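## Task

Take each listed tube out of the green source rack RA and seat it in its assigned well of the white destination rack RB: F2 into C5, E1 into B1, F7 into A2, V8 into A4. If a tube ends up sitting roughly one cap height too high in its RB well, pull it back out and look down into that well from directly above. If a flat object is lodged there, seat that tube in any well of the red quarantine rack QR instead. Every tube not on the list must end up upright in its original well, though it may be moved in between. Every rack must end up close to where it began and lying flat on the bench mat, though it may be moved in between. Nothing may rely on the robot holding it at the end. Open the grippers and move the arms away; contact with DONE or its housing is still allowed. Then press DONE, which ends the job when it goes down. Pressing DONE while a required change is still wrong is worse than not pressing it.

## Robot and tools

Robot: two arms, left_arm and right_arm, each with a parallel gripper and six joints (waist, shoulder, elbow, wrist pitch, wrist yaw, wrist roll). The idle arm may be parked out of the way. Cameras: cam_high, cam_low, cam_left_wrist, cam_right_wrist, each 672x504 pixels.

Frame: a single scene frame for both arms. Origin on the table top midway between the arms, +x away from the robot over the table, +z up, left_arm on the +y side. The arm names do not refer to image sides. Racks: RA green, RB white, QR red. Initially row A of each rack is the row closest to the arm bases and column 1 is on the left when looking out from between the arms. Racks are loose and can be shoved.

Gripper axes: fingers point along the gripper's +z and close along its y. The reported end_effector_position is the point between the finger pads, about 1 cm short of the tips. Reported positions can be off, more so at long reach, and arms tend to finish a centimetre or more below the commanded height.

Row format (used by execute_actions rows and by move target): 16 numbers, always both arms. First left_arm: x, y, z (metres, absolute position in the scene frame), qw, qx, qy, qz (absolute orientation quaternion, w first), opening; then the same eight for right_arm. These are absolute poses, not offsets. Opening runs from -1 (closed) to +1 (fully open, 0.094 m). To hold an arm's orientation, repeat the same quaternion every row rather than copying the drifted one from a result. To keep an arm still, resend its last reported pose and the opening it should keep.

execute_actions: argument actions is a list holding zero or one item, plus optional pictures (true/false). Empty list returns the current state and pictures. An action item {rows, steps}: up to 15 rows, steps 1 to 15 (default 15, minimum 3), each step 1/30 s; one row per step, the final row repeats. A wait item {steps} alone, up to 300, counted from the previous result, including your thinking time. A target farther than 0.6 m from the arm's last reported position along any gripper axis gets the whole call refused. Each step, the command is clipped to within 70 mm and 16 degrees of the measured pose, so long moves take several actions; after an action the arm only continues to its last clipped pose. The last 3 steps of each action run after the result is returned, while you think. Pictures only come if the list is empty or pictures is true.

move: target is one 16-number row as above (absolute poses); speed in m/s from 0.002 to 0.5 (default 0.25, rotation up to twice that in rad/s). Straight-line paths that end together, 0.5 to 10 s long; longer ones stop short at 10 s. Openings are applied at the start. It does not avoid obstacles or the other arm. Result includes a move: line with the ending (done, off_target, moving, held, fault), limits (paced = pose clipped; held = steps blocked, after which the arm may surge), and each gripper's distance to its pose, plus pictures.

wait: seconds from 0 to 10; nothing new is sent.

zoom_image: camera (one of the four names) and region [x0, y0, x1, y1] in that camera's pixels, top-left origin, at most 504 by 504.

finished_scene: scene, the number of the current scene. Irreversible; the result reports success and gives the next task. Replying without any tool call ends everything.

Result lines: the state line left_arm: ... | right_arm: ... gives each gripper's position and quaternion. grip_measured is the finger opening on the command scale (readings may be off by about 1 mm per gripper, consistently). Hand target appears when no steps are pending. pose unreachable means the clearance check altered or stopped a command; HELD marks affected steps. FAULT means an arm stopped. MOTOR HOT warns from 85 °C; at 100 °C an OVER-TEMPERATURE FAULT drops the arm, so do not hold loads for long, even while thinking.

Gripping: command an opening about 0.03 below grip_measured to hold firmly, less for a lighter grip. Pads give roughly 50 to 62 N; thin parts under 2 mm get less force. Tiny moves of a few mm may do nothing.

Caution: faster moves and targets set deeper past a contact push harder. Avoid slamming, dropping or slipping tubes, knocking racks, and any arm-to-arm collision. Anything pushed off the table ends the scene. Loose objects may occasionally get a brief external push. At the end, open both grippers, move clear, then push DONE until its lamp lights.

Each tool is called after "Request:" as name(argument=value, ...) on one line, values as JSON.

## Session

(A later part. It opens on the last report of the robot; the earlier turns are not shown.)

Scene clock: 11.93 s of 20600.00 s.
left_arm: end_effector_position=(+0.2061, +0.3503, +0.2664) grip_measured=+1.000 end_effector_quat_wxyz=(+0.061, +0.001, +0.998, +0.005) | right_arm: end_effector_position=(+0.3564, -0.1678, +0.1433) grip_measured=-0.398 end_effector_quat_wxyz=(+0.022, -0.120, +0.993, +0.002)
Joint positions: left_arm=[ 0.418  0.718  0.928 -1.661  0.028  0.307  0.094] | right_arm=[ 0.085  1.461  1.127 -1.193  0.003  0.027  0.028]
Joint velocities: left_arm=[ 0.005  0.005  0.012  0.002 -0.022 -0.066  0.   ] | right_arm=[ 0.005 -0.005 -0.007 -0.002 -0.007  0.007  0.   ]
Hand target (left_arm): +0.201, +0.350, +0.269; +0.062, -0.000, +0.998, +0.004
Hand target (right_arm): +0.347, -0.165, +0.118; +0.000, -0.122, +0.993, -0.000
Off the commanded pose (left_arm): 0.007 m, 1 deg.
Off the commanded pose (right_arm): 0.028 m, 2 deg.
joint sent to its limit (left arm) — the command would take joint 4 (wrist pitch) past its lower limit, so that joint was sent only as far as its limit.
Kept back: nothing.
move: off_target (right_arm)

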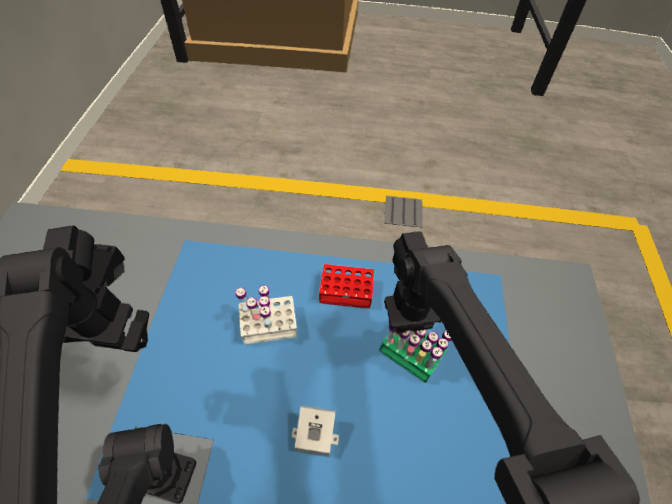

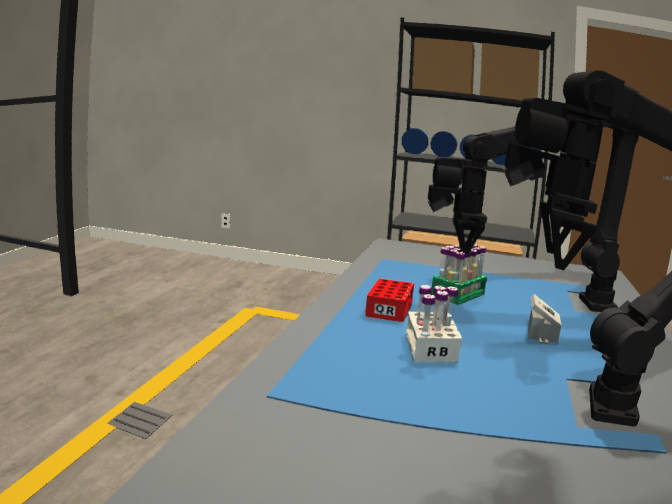

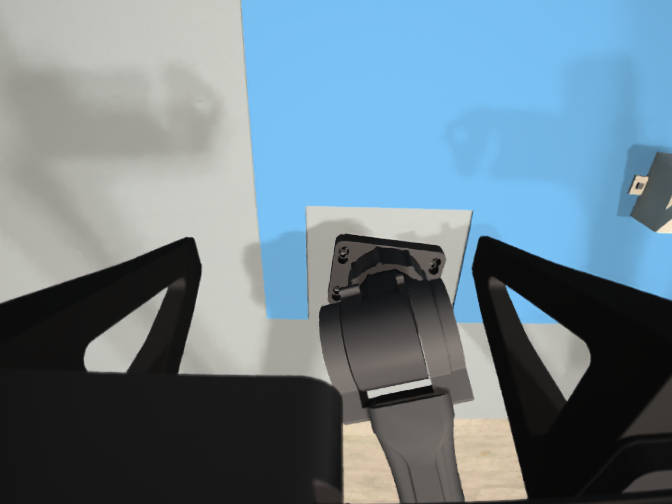

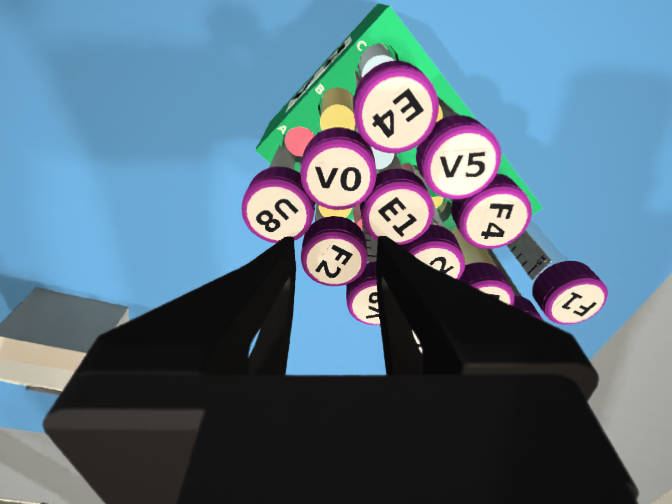

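Request:
move(target=[0.2,0.35,0.27,0.05,0,1,0,1,0.352,-0.165,0.16,0,-0.122,0.993,0,-0.45], speed=0.05)

Request:
move(target=[0.2,0.35,0.27,0.05,0,1,0,1,0.348,-0.165,0.14,0,-0.122,0.993,0,-0.45], speed=0.03)

Request:
zoom_image(camera="cam_right_wrist", region=[230,150,480,350])

Scene clock: 12.93 s of 20600.00 s.
left_arm: end_effector_position=(+0.2061, +0.3503, +0.2664) grip_measured=+1.000 end_effector_quat_wxyz=(+0.061, +0.001, +0.998, +0.005) | right_arm: end_effector_position=(+0.3382, -0.1727, +0.1445) grip_measured=-0.448 end_effector_quat_wxyz=(-0.015, -0.120, +0.993, -0.004)
Joint positions: left_arm=[ 0.418  0.718  0.928 -1.661  0.028  0.307  0.094] | right_arm=[ 0.085  1.458  1.127 -1.27   0.003  0.027  0.026]
Joint velocities: left_arm=[-0.005 -0.015  0.007  0.002  0.037 -0.007  0.   ] | right_arm=[ 0.005  0.005  0.012 -0.022 -0.037  0.007  0.   ]
Hand target (left_arm): +0.201, +0.350, +0.269; +0.062, -0.000, +0.998, +0.004
Hand target (right_arm): +0.351, -0.165, +0.160; +0.000, -0.122, +0.993, +0.000
Off the commanded pose (left_arm): 0.007 m, 1 deg.
Off the commanded pose (right_arm): 0.022 m, 2 deg.
joint sent to its limit (left arm) — the command would take joint 4 (wrist pitch) past its lower limit, so that joint was sent only as far as its limit.
Kept back: nothing.
move: off_target (right_arm)

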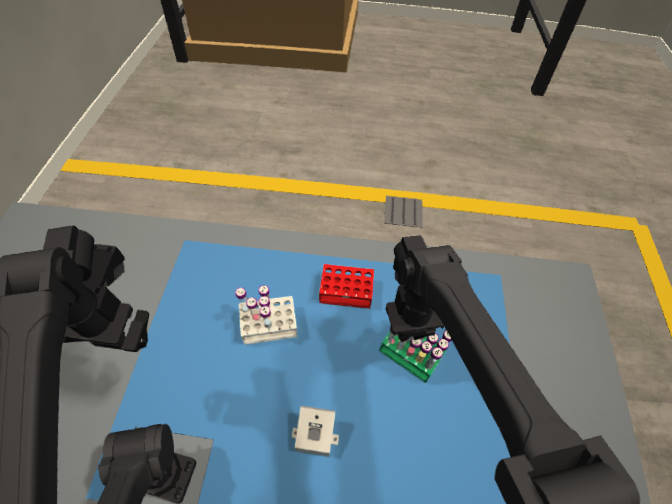

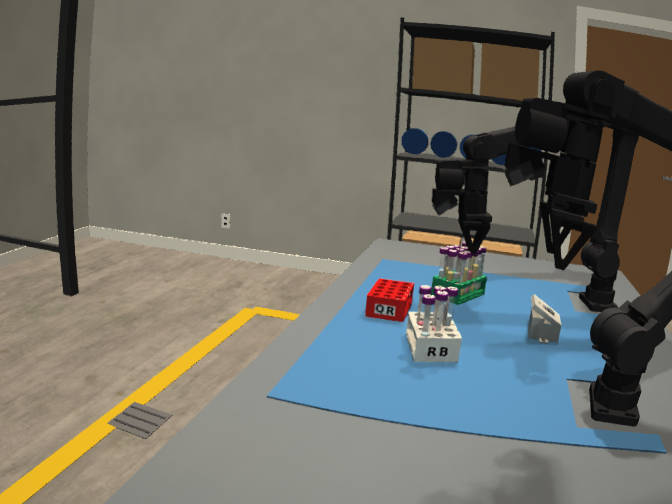

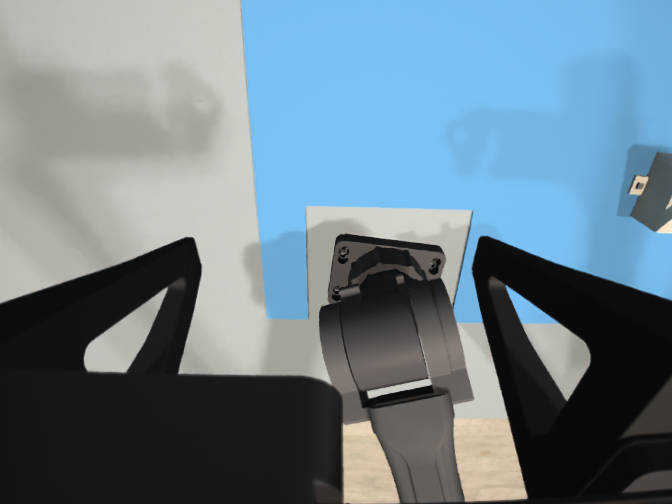

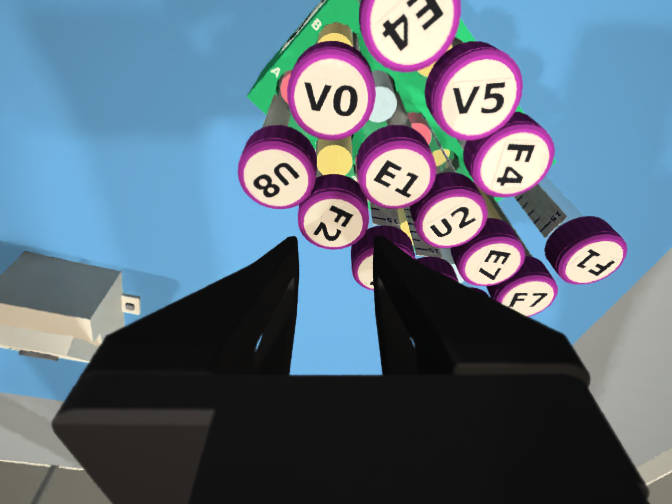

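Scene clock: 13.67 s of 20600.00 s.
left_arm: end_effector_position=(+0.2061, +0.3503, +0.2664) grip_measured=+1.000 end_effector_quat_wxyz=(+0.061, +0.001, +0.998, +0.005) | right_arm: end_effector_position=(+0.3449, -0.1702, +0.1444) grip_measured=-0.448 end_effector_quat_wxyz=(-0.001, -0.120, +0.993, -0.002)
Joint positions: left_arm=[ 0.418  0.718  0.928 -1.661  0.028  0.307  0.094] | right_arm=[ 0.086  1.458  1.127 -1.241  0.003  0.027  0.026]
Joint velocities: left_arm=[-0.005 -0.024 -0.002 -0.002 -0.007  0.022  0.   ] | right_arm=[-0.005 -0.005 -0.007 -0.007 -0.037 -0.007 -0.001]
Hand target (left_arm): +0.201, +0.350, +0.269; +0.062, -0.000, +0.998, +0.004
Hand target (right_arm): +0.348, -0.165, +0.140; +0.000, -0.122, +0.993, +0.000
Off the commanded pose (left_arm): 0.007 m, 1 deg.
Off the commanded pose (right_arm): 0.008 m, 0 deg.
joint sent to its limit (left arm) — the command would take joint 4 (wrist pitch) past its lower limit, so that joint was sent only as far as its limit.
Kept back: nothing.
move: done

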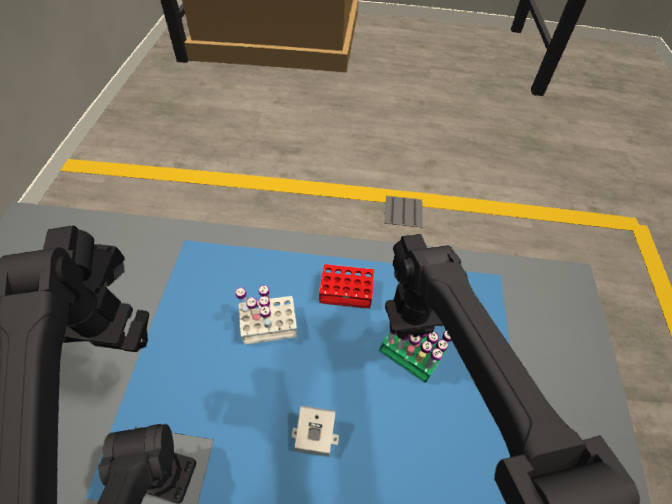

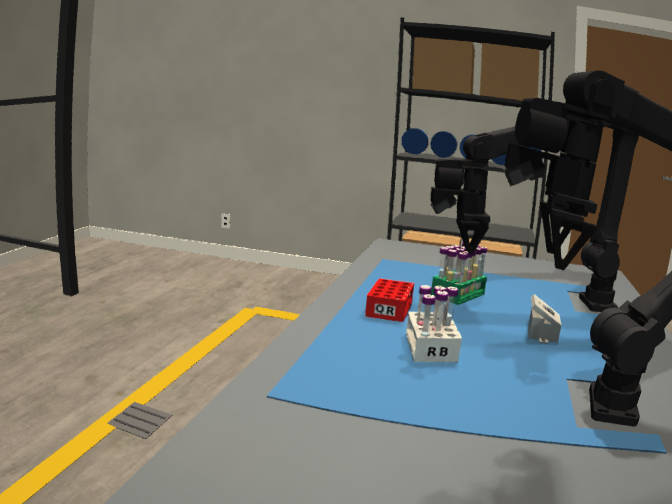

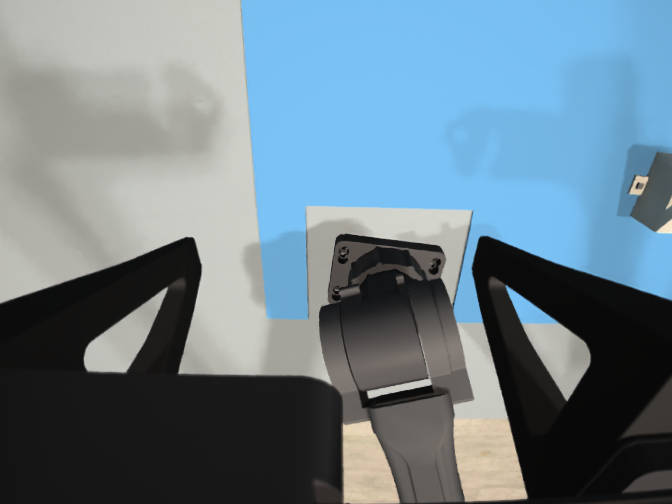

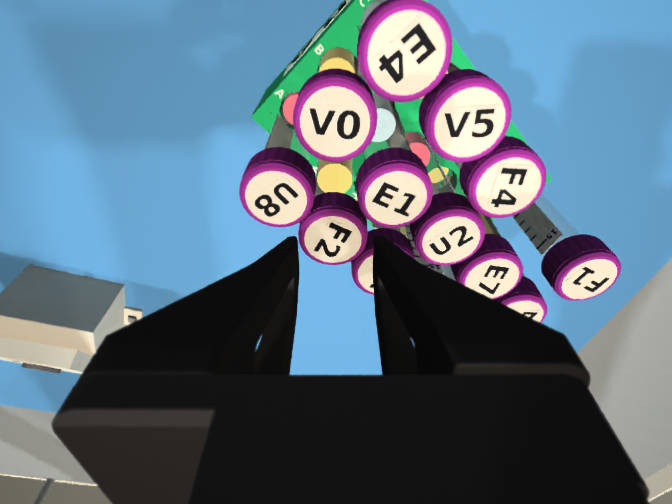

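Region (230, 150, 480, 350) of cam_right_wrist's 672x504 image, scaled by 2.016, with more detail than that image has; it fills the top 403 rows of this view, and the rest is white.

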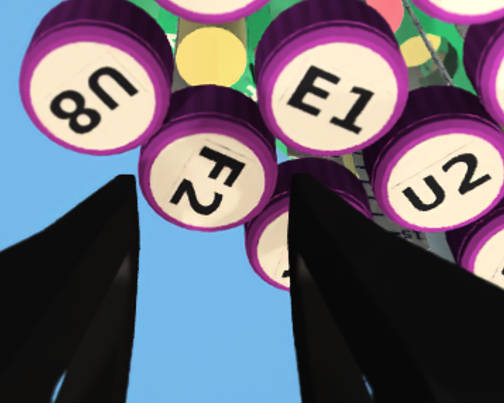

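Request:
move(target=[0.2,0.35,0.27,0.05,0,1,0,1,0.36,-0.165,0.2,0,-0.122,0.993,0,-0.4], speed=0.08)

Request:
move(target=[0.2,0.35,0.27,0.05,0,1,0,1,0.35,-0.167,0.15,0,0.616,0.788,0,-0.4], speed=0.4)

Scene clock: 14.97 s of 20600.00 s.
left_arm: end_effector_position=(+0.2061, +0.3503, +0.2664) grip_measured=+1.000 end_effector_quat_wxyz=(+0.061, +0.001, +0.998, +0.005) | right_arm: end_effector_position=(+0.3444, -0.1704, +0.1795) grip_measured=-0.402 end_effector_quat_wxyz=(-0.022, -0.120, +0.992, -0.005)
Joint positions: left_arm=[ 0.418  0.718  0.928 -1.661  0.028  0.307  0.094] | right_arm=[ 0.086  1.458  1.222 -1.38   0.003  0.027  0.028]
Joint velocities: left_arm=[ 0.005 -0.005  0.002 -0.017 -0.007 -0.081  0.   ] | right_arm=[ 0.005 -0.015 -0.007 -0.012  0.081  0.007 -0.   ]
Hand target (left_arm): +0.201, +0.350, +0.269; +0.062, -0.000, +0.998, +0.004
Hand target (right_arm): +0.358, -0.166, +0.200; +0.000, -0.122, +0.993, -0.000
Off the commanded pose (left_arm): 0.007 m, 1 deg.
Off the commanded pose (right_arm): 0.026 m, 3 deg.
joint sent to its limit (left arm) — the command would take joint 4 (wrist pitch) past its lower limit, so that joint was sent only as far as its limit.
Kept back: nothing.
move: off_target (right_arm)

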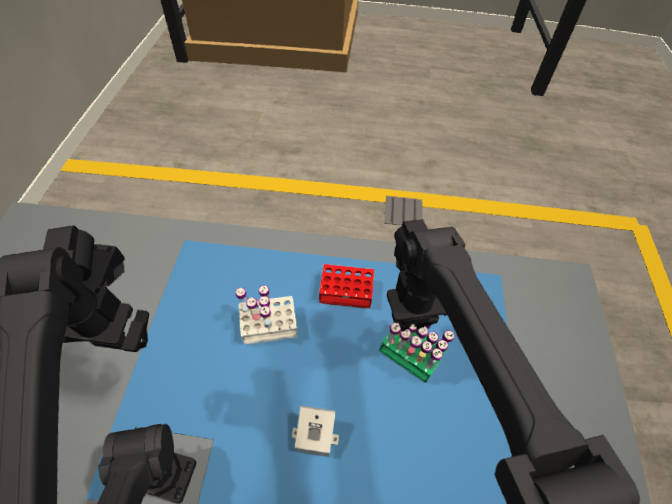

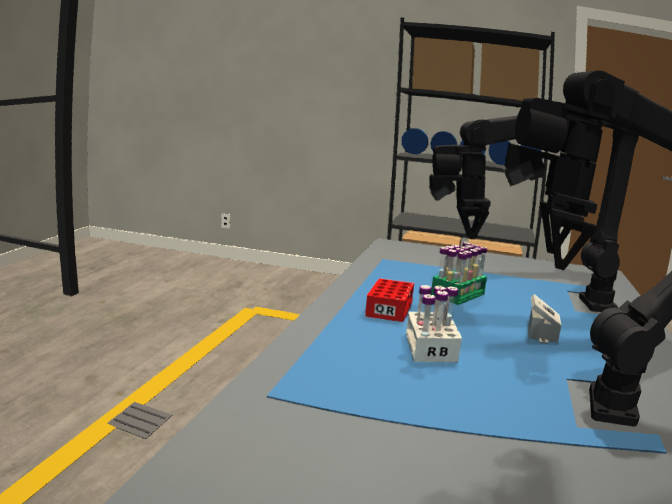

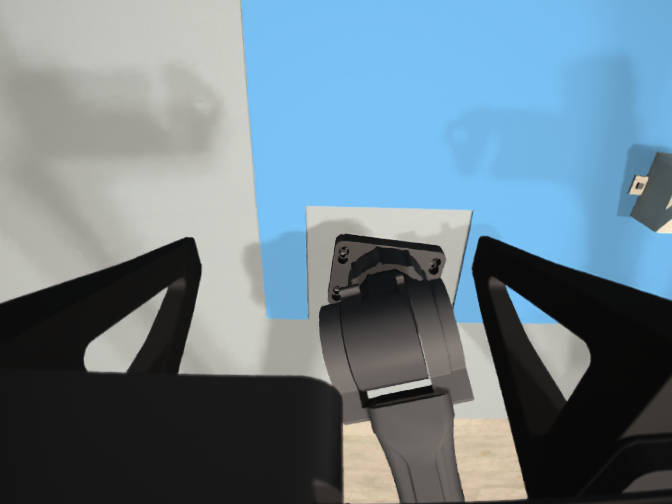

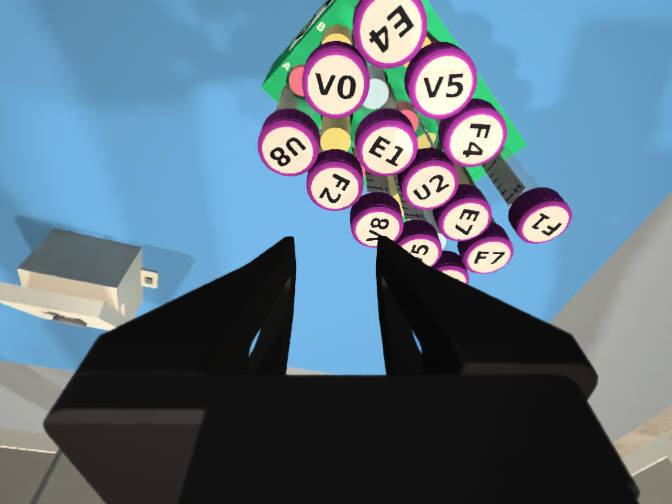

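Scene clock: 17.60 s of 20600.00 s.
left_arm: end_effector_position=(+0.2061, +0.3503, +0.2664) grip_measured=+1.000 end_effector_quat_wxyz=(+0.061, +0.001, +0.998, +0.005) | right_arm: end_effector_position=(+0.3507, -0.1674, +0.1573) grip_measured=-0.402 end_effector_quat_wxyz=(+0.001, +0.610, +0.792, +0.004)
Joint positions: left_arm=[ 0.418  0.718  0.928 -1.661  0.028  0.307  0.094] | right_arm=[ 0.086  1.458  1.163 -1.268 -0.004  1.582  0.028]
Joint velocities: left_arm=[-0.005  0.005 -0.007 -0.022  0.022  0.007  0.   ] | right_arm=[-0.015 -0.005 -0.017  0.012 -0.007  0.007  0.   ]
Hand target (left_arm): +0.201, +0.350, +0.269; +0.062, -0.000, +0.998, +0.004
Hand target (right_arm): +0.350, -0.167, +0.150; -0.000, +0.616, +0.788, +0.000
Off the commanded pose (left_arm): 0.007 m, 1 deg.
Off the commanded pose (right_arm): 0.007 m, 1 deg.
joint sent to its limit (left arm) — the command would take joint 4 (wrist pitch) past its lower limit, so that joint was sent only as far as its limit.
Kept back: nothing.
move: done

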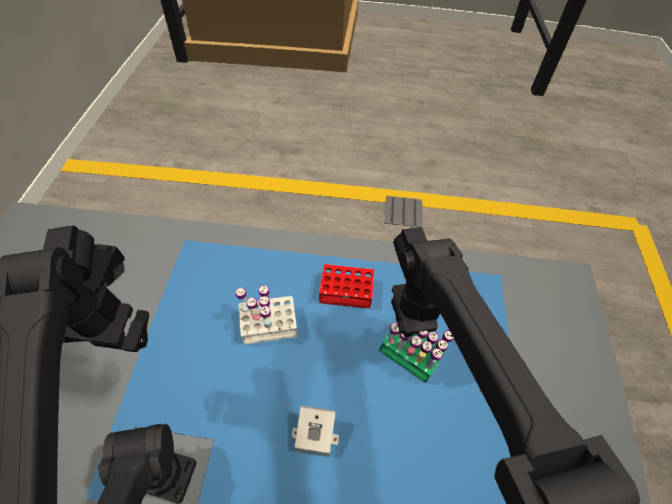

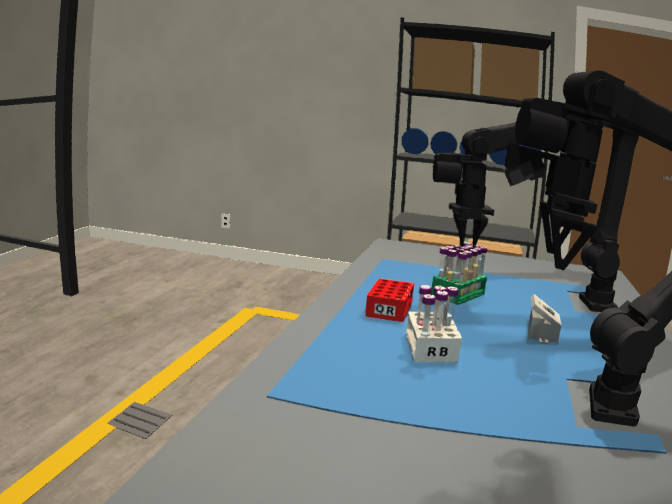

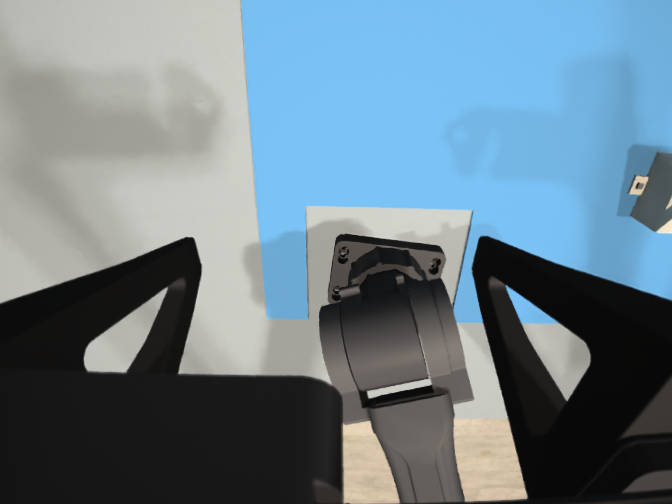

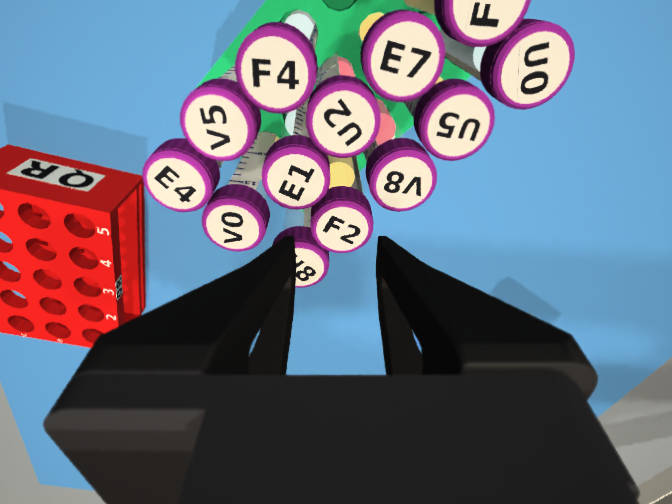

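Request:
move(target=[0.2,0.35,0.27,0.05,0,1,0,1,0.345,-0.168,0.115,0,0.616,0.788,0,-0.35], speed=0.03)

Scene clock: 19.50 s of 20600.00 s.
left_arm: end_effector_position=(+0.2061, +0.3503, +0.2664) grip_measured=+1.000 end_effector_quat_wxyz=(+0.061, +0.001, +0.998, +0.005) | right_arm: end_effector_position=(+0.3565, -0.1666, +0.1422) grip_measured=-0.352 end_effector_quat_wxyz=(+0.017, +0.612, +0.790, +0.022)
Joint positions: left_arm=[ 0.418  0.718  0.928 -1.661  0.028  0.307  0.094] | right_arm=[ 0.086  1.456  1.117 -1.177  0.     1.587  0.03 ]
Joint velocities: left_arm=[-0.015 -0.015  0.007 -0.017 -0.051  0.007  0.   ] | right_arm=[ 0.005 -0.005  0.002 -0.012 -0.037 -0.022 -0.001]
Hand target (left_arm): +0.201, +0.350, +0.269; +0.062, -0.000, +0.998, +0.004
Hand target (right_arm): +0.345, -0.168, +0.116; +0.000, +0.616, +0.788, -0.000
Off the commanded pose (left_arm): 0.007 m, 1 deg.
Off the commanded pose (right_arm): 0.030 m, 3 deg.
joint sent to its limit (left arm) — the command would take joint 4 (wrist pitch) past its lower limit, so that joint was sent only as far as its limit.
Kept back: nothing.
move: off_target (right_arm)

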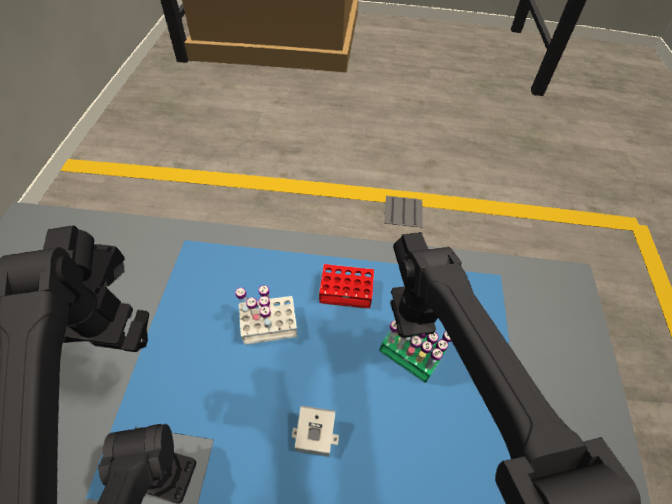

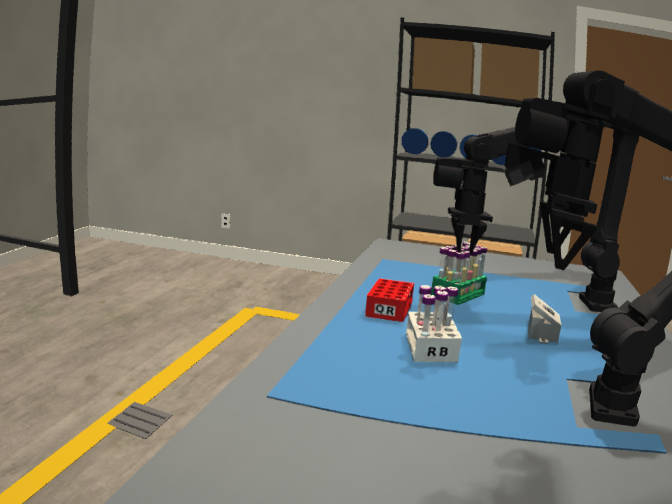

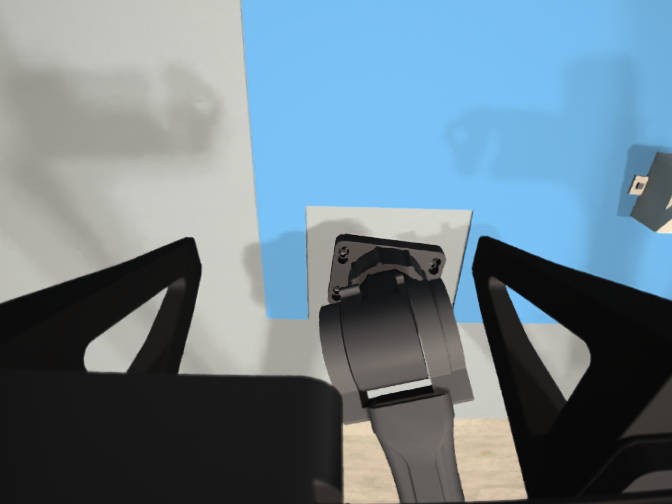

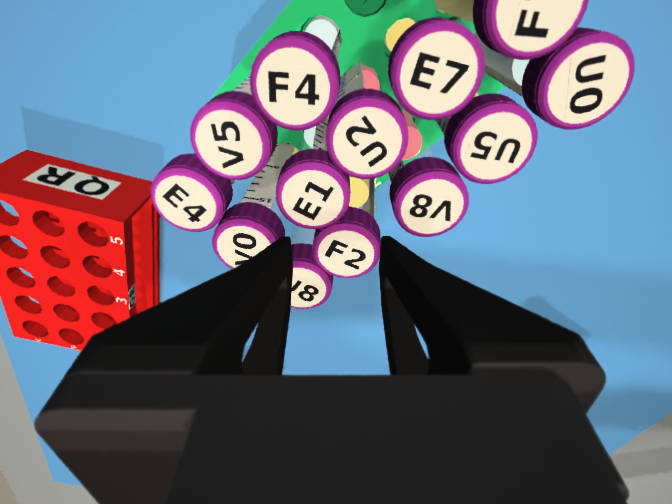

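Request:
execute_actions(actions=[{"rows":[[0.2,0.35,0.27,0.05,0,1,0,1,0.37,-0.163,0.2,0,0.616,0.788,0,-0.35]],"steps":15}])

Request:
move(target=[0.2,0.35,0.27,0.05,0,1,0,1,0.351,-0.168,0.152,0,-0.07,0.997,0,-0.38], speed=0.4)

Scene clock: 20.17 s of 20600.00 s.
left_arm: end_effector_position=(+0.2061, +0.3503, +0.2664) grip_measured=+1.000 end_effector_quat_wxyz=(+0.061, +0.001, +0.998, +0.005) | right_arm: end_effector_position=(+0.3575, -0.1663, +0.1908) grip_measured=-0.352 end_effector_quat_wxyz=(-0.004, +0.612, +0.791, -0.006)
Joint positions: left_arm=[ 0.418  0.718  0.928 -1.661  0.028  0.307  0.094] | right_arm=[ 0.086  1.467  1.263 -1.38   0.     1.587  0.03 ]
Joint velocities: left_arm=[-0.005 -0.005 -0.012  0.012 -0.022 -0.007  0.   ] | right_arm=[-0.015  0.024  0.012 -0.051  0.037  0.037 -0.001]
joint sent to its limit (left arm) — the command would take joint 4 (wrist pitch) past its lower limit, so that joint was sent only as far as its limit.
Steps of this call (steps 1 to 8: nothing new was sent; steps 9 to 20: the first 12 steps of this action). Readings (end_effector_position):
9: left_arm (+0.2061, +0.3503, +0.2664) | right_arm (+0.3538, -0.1673, +0.1469)
10: left_arm (+0.2061, +0.3503, +0.2664) | right_arm (+0.3480, -0.1689, +0.1521)
12: left_arm (+0.2061, +0.3503, +0.2664) | right_arm (+0.3474, -0.1691, +0.1675)
16: left_arm (+0.2061, +0.3503, +0.2664) | right_arm (+0.3576, -0.1663, +0.1891)
20: the state above

Scene clock: 22.90 s of 20600.00 s.
left_arm: end_effector_position=(+0.2061, +0.3503, +0.2664) grip_measured=+1.000 end_effector_quat_wxyz=(+0.061, +0.001, +0.998, +0.005) | right_arm: end_effector_position=(+0.3519, -0.1684, +0.1558) grip_measured=-0.378 end_effector_quat_wxyz=(-0.001, -0.062, +0.998, -0.002)
Joint positions: left_arm=[ 0.418  0.718  0.928 -1.661  0.028  0.307  0.094] | right_arm=[ 0.086  1.468  1.168 -1.273  0.003  0.145  0.029]
Joint velocities: left_arm=[-0.005  0.005 -0.007  0.002  0.095  0.037  0.   ] | right_arm=[-0.005 -0.005 -0.007 -0.002  0.037 -0.051 -0.   ]
Hand target (left_arm): +0.201, +0.350, +0.269; +0.062, -0.000, +0.998, +0.004
Hand target (right_arm): +0.351, -0.168, +0.152; -0.000, -0.070, +0.998, -0.000
Off your previous action's commanded pose (left_arm): 0.007 m, 1 deg at its last step (step 3 of this call).
Off your previous action's commanded pose (right_arm): 0.016 m, 1 deg at its last step (step 3 of this call).
Off the commanded pose (left_arm): 0.007 m, 1 deg.
Off the commanded pose (right_arm): 0.004 m, 1 deg.
joint sent to its limit (left arm) — the command would take joint 4 (wrist pitch) past its lower limit, so that joint was sent only as far as its limit.
Kept back: nothing.
move: done

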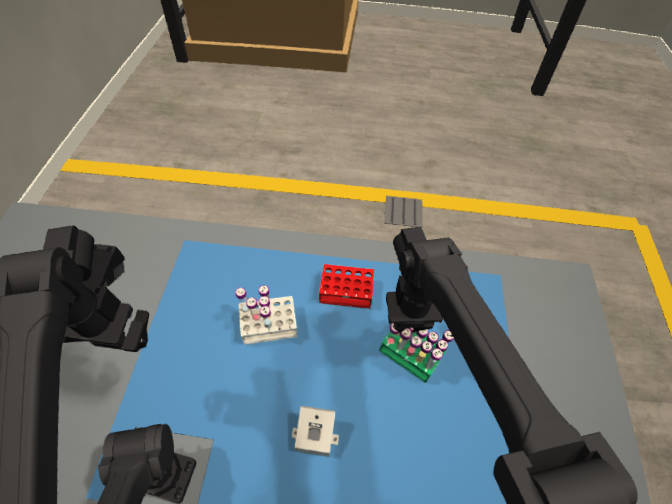

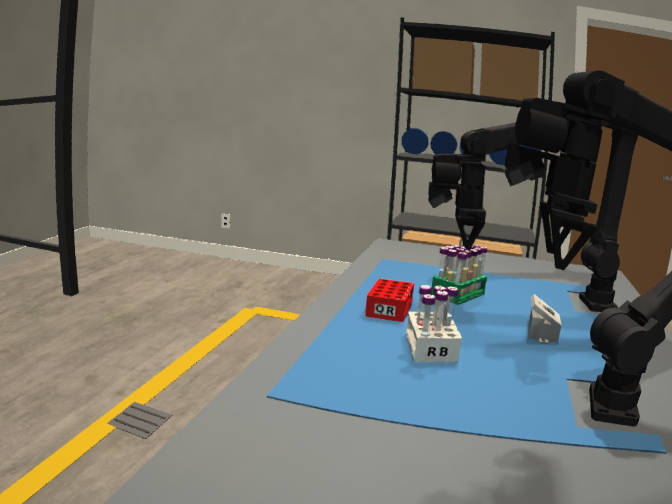

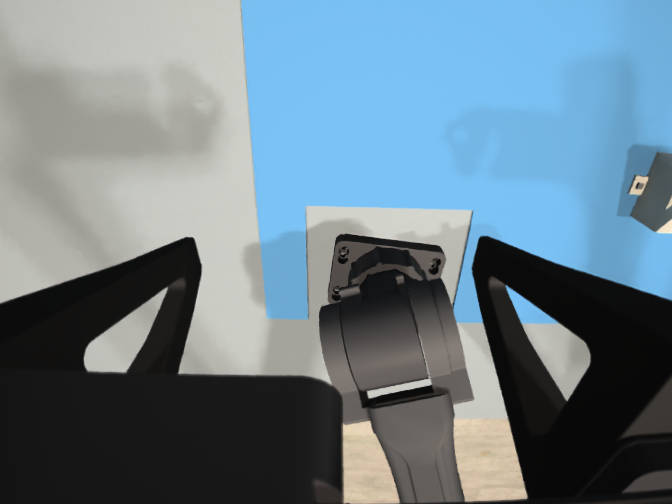

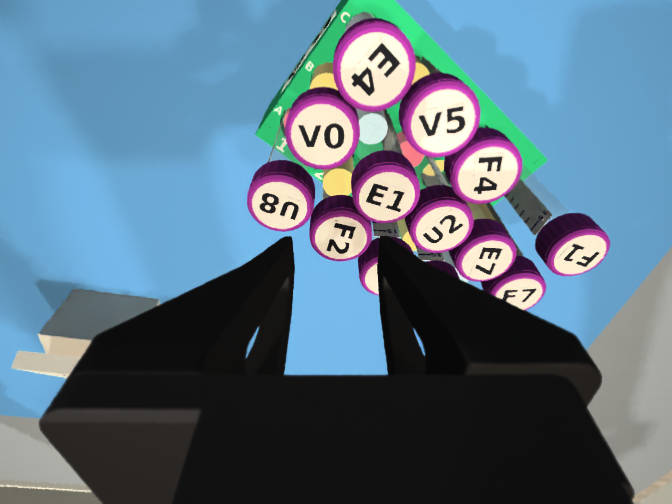

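Request:
execute_actions(actions=[{"rows":[[0.2,0.35,0.27,0.05,0,1,0,1,0.349,-0.169,0.15,0,-0.07,0.997,0,-0.4],[0.2,0.35,0.27,0.05,0,1,0,1,0.347,-0.170,0.148,0,-0.07,0.997,0,-0.4],[0.2,0.35,0.27,0.05,0,1,0,1,0.345,-0.171,0.146,0,-0.07,0.997,0,-0.4]],"steps":15}], pictures=true)

Scene clock: 23.40 s of 20600.00 s.
left_arm: end_effector_position=(+0.2061, +0.3503, +0.2664) grip_measured=+1.000 end_effector_quat_wxyz=(+0.061, +0.001, +0.998, +0.005) | right_arm: end_effector_position=(+0.3449, -0.1703, +0.1448) grip_measured=-0.398 end_effector_quat_wxyz=(-0.007, -0.064, +0.998, -0.003)
Joint positions: left_arm=[ 0.418  0.718  0.928 -1.661  0.028  0.307  0.094] | right_arm=[ 0.086  1.466  1.136 -1.256  0.003  0.14   0.028]
Joint velocities: left_arm=[-0.015 -0.005  0.012 -0.012  0.007  0.037  0.   ] | right_arm=[-0.024 -0.005 -0.012  0.007 -0.051 -0.022 -0.001]
joint sent to its limit (left arm) — the command would take joint 4 (wrist pitch) past its lower limit, so that joint was sent only as far as its limit.
Steps of this call (steps 1 to 3: nothing new was sent; steps 4 to 15: the first 12 steps of this action). Readings (end_effector_position):
4: left_arm (+0.2061, +0.3503, +0.2664) | right_arm (+0.3518, -0.1684, +0.1553)
5: left_arm (+0.2061, +0.3503, +0.2664) | right_arm (+0.3516, -0.1685, +0.1542)
7: left_arm (+0.2061, +0.3503, +0.2664) | right_arm (+0.3495, -0.1690, +0.1501)
11: left_arm (+0.2061, +0.3503, +0.2664) | right_arm (+0.3445, -0.1704, +0.1445)
15: the state above

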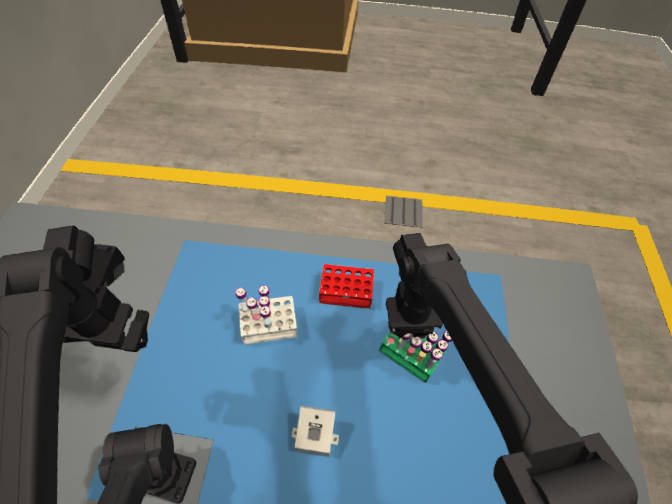

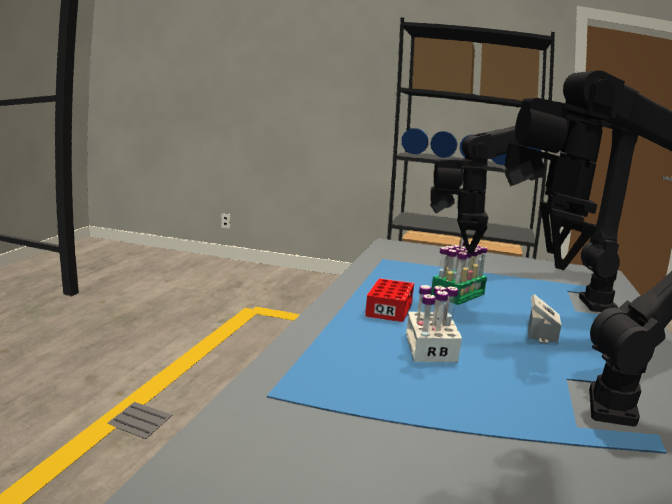

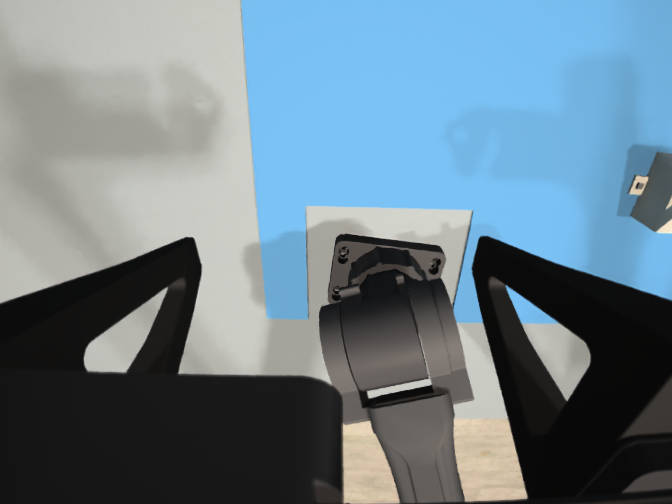

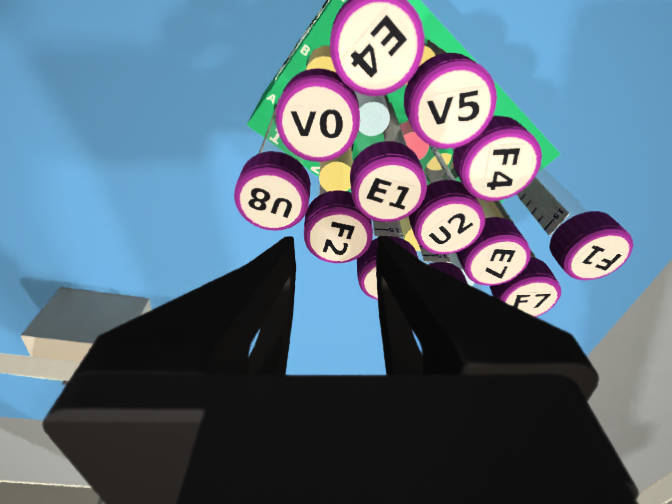

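Request:
execute_actions(actions=[{"rows":[[0.2,0.35,0.27,0.05,0,1,0,1,0.351,-0.1695,0.146,0.0125,-0.07,0.997,0.002,-0.4]],"steps":12}], pictures=true)

Scene clock: 23.83 s of 20600.00 s.
left_arm: end_effector_position=(+0.2061, +0.3503, +0.2664) grip_measured=+1.000 end_effector_quat_wxyz=(+0.061, +0.001, +0.998, +0.005) | right_arm: end_effector_position=(+0.3507, -0.1687, +0.1447) grip_measured=-0.398 end_effector_quat_wxyz=(+0.005, -0.065, +0.998, -0.001)
Joint positions: left_arm=[ 0.418  0.718  0.928 -1.661  0.028  0.307  0.094] | right_arm=[ 0.086  1.466  1.136 -1.231  0.003  0.139  0.028]
Joint velocities: left_arm=[ 0.005  0.005  0.002  0.012  0.022 -0.007  0.   ] | right_arm=[-0.005  0.005 -0.002 -0.002  0.037  0.007 -0.   ]
Off your previous action's commanded pose (left_arm): 0.007 m, 1 deg at its last step (step 3 of this call).
Off your previous action's commanded pose (right_arm): 0.001 m, 1 deg at its last step (step 3 of this call).
joint sent to its limit (left arm) — the command would take joint 4 (wrist pitch) past its lower limit, so that joint was sent only as far as its limit.
Steps of this call (steps 1 to 3: the last 3 steps of your previous action; step 4: nothing new was sent; steps 5 to 13: the first 9 steps of this action). Readings (end_effector_position):
5: left_arm (+0.2061, +0.3503, +0.2664) | right_arm (+0.3458, -0.1701, +0.1447)
6: left_arm (+0.2061, +0.3503, +0.2664) | right_arm (+0.3474, -0.1696, +0.1447)
8: left_arm (+0.2061, +0.3503, +0.2664) | right_arm (+0.3497, -0.1690, +0.1447)
12: left_arm (+0.2061, +0.3503, +0.2664) | right_arm (+0.3507, -0.1687, +0.1447)
13: the state above

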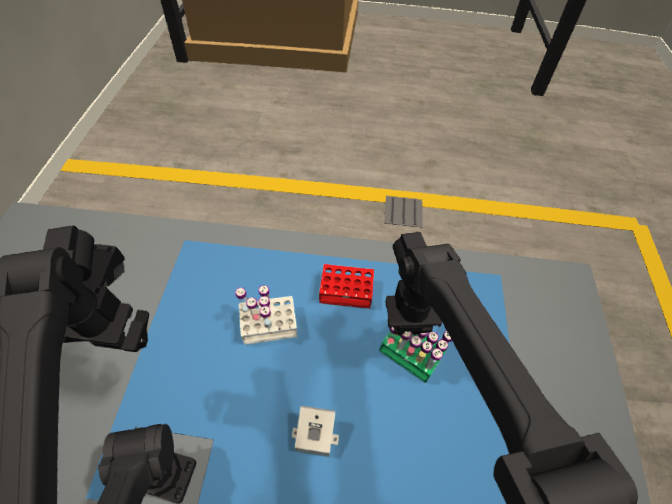

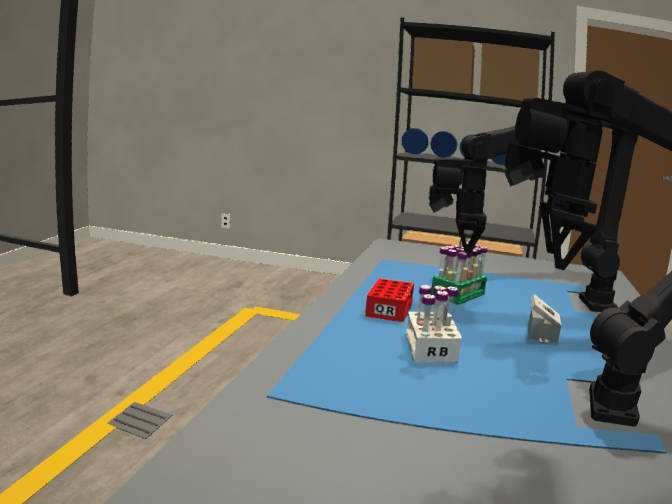

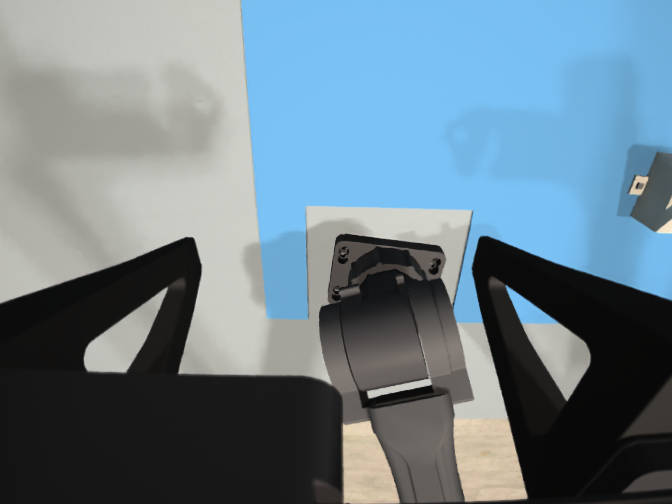

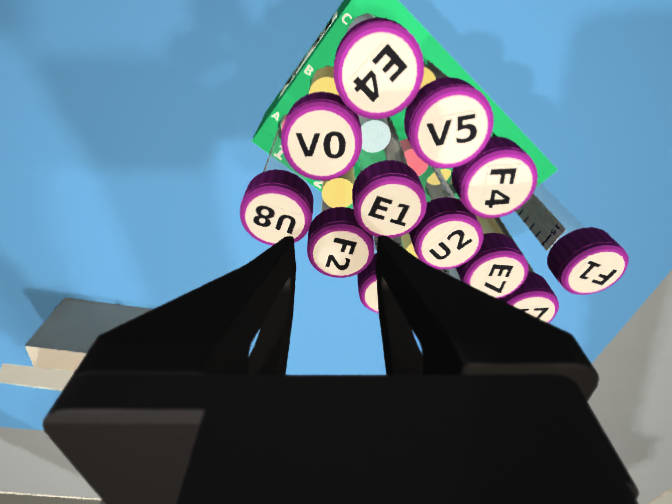

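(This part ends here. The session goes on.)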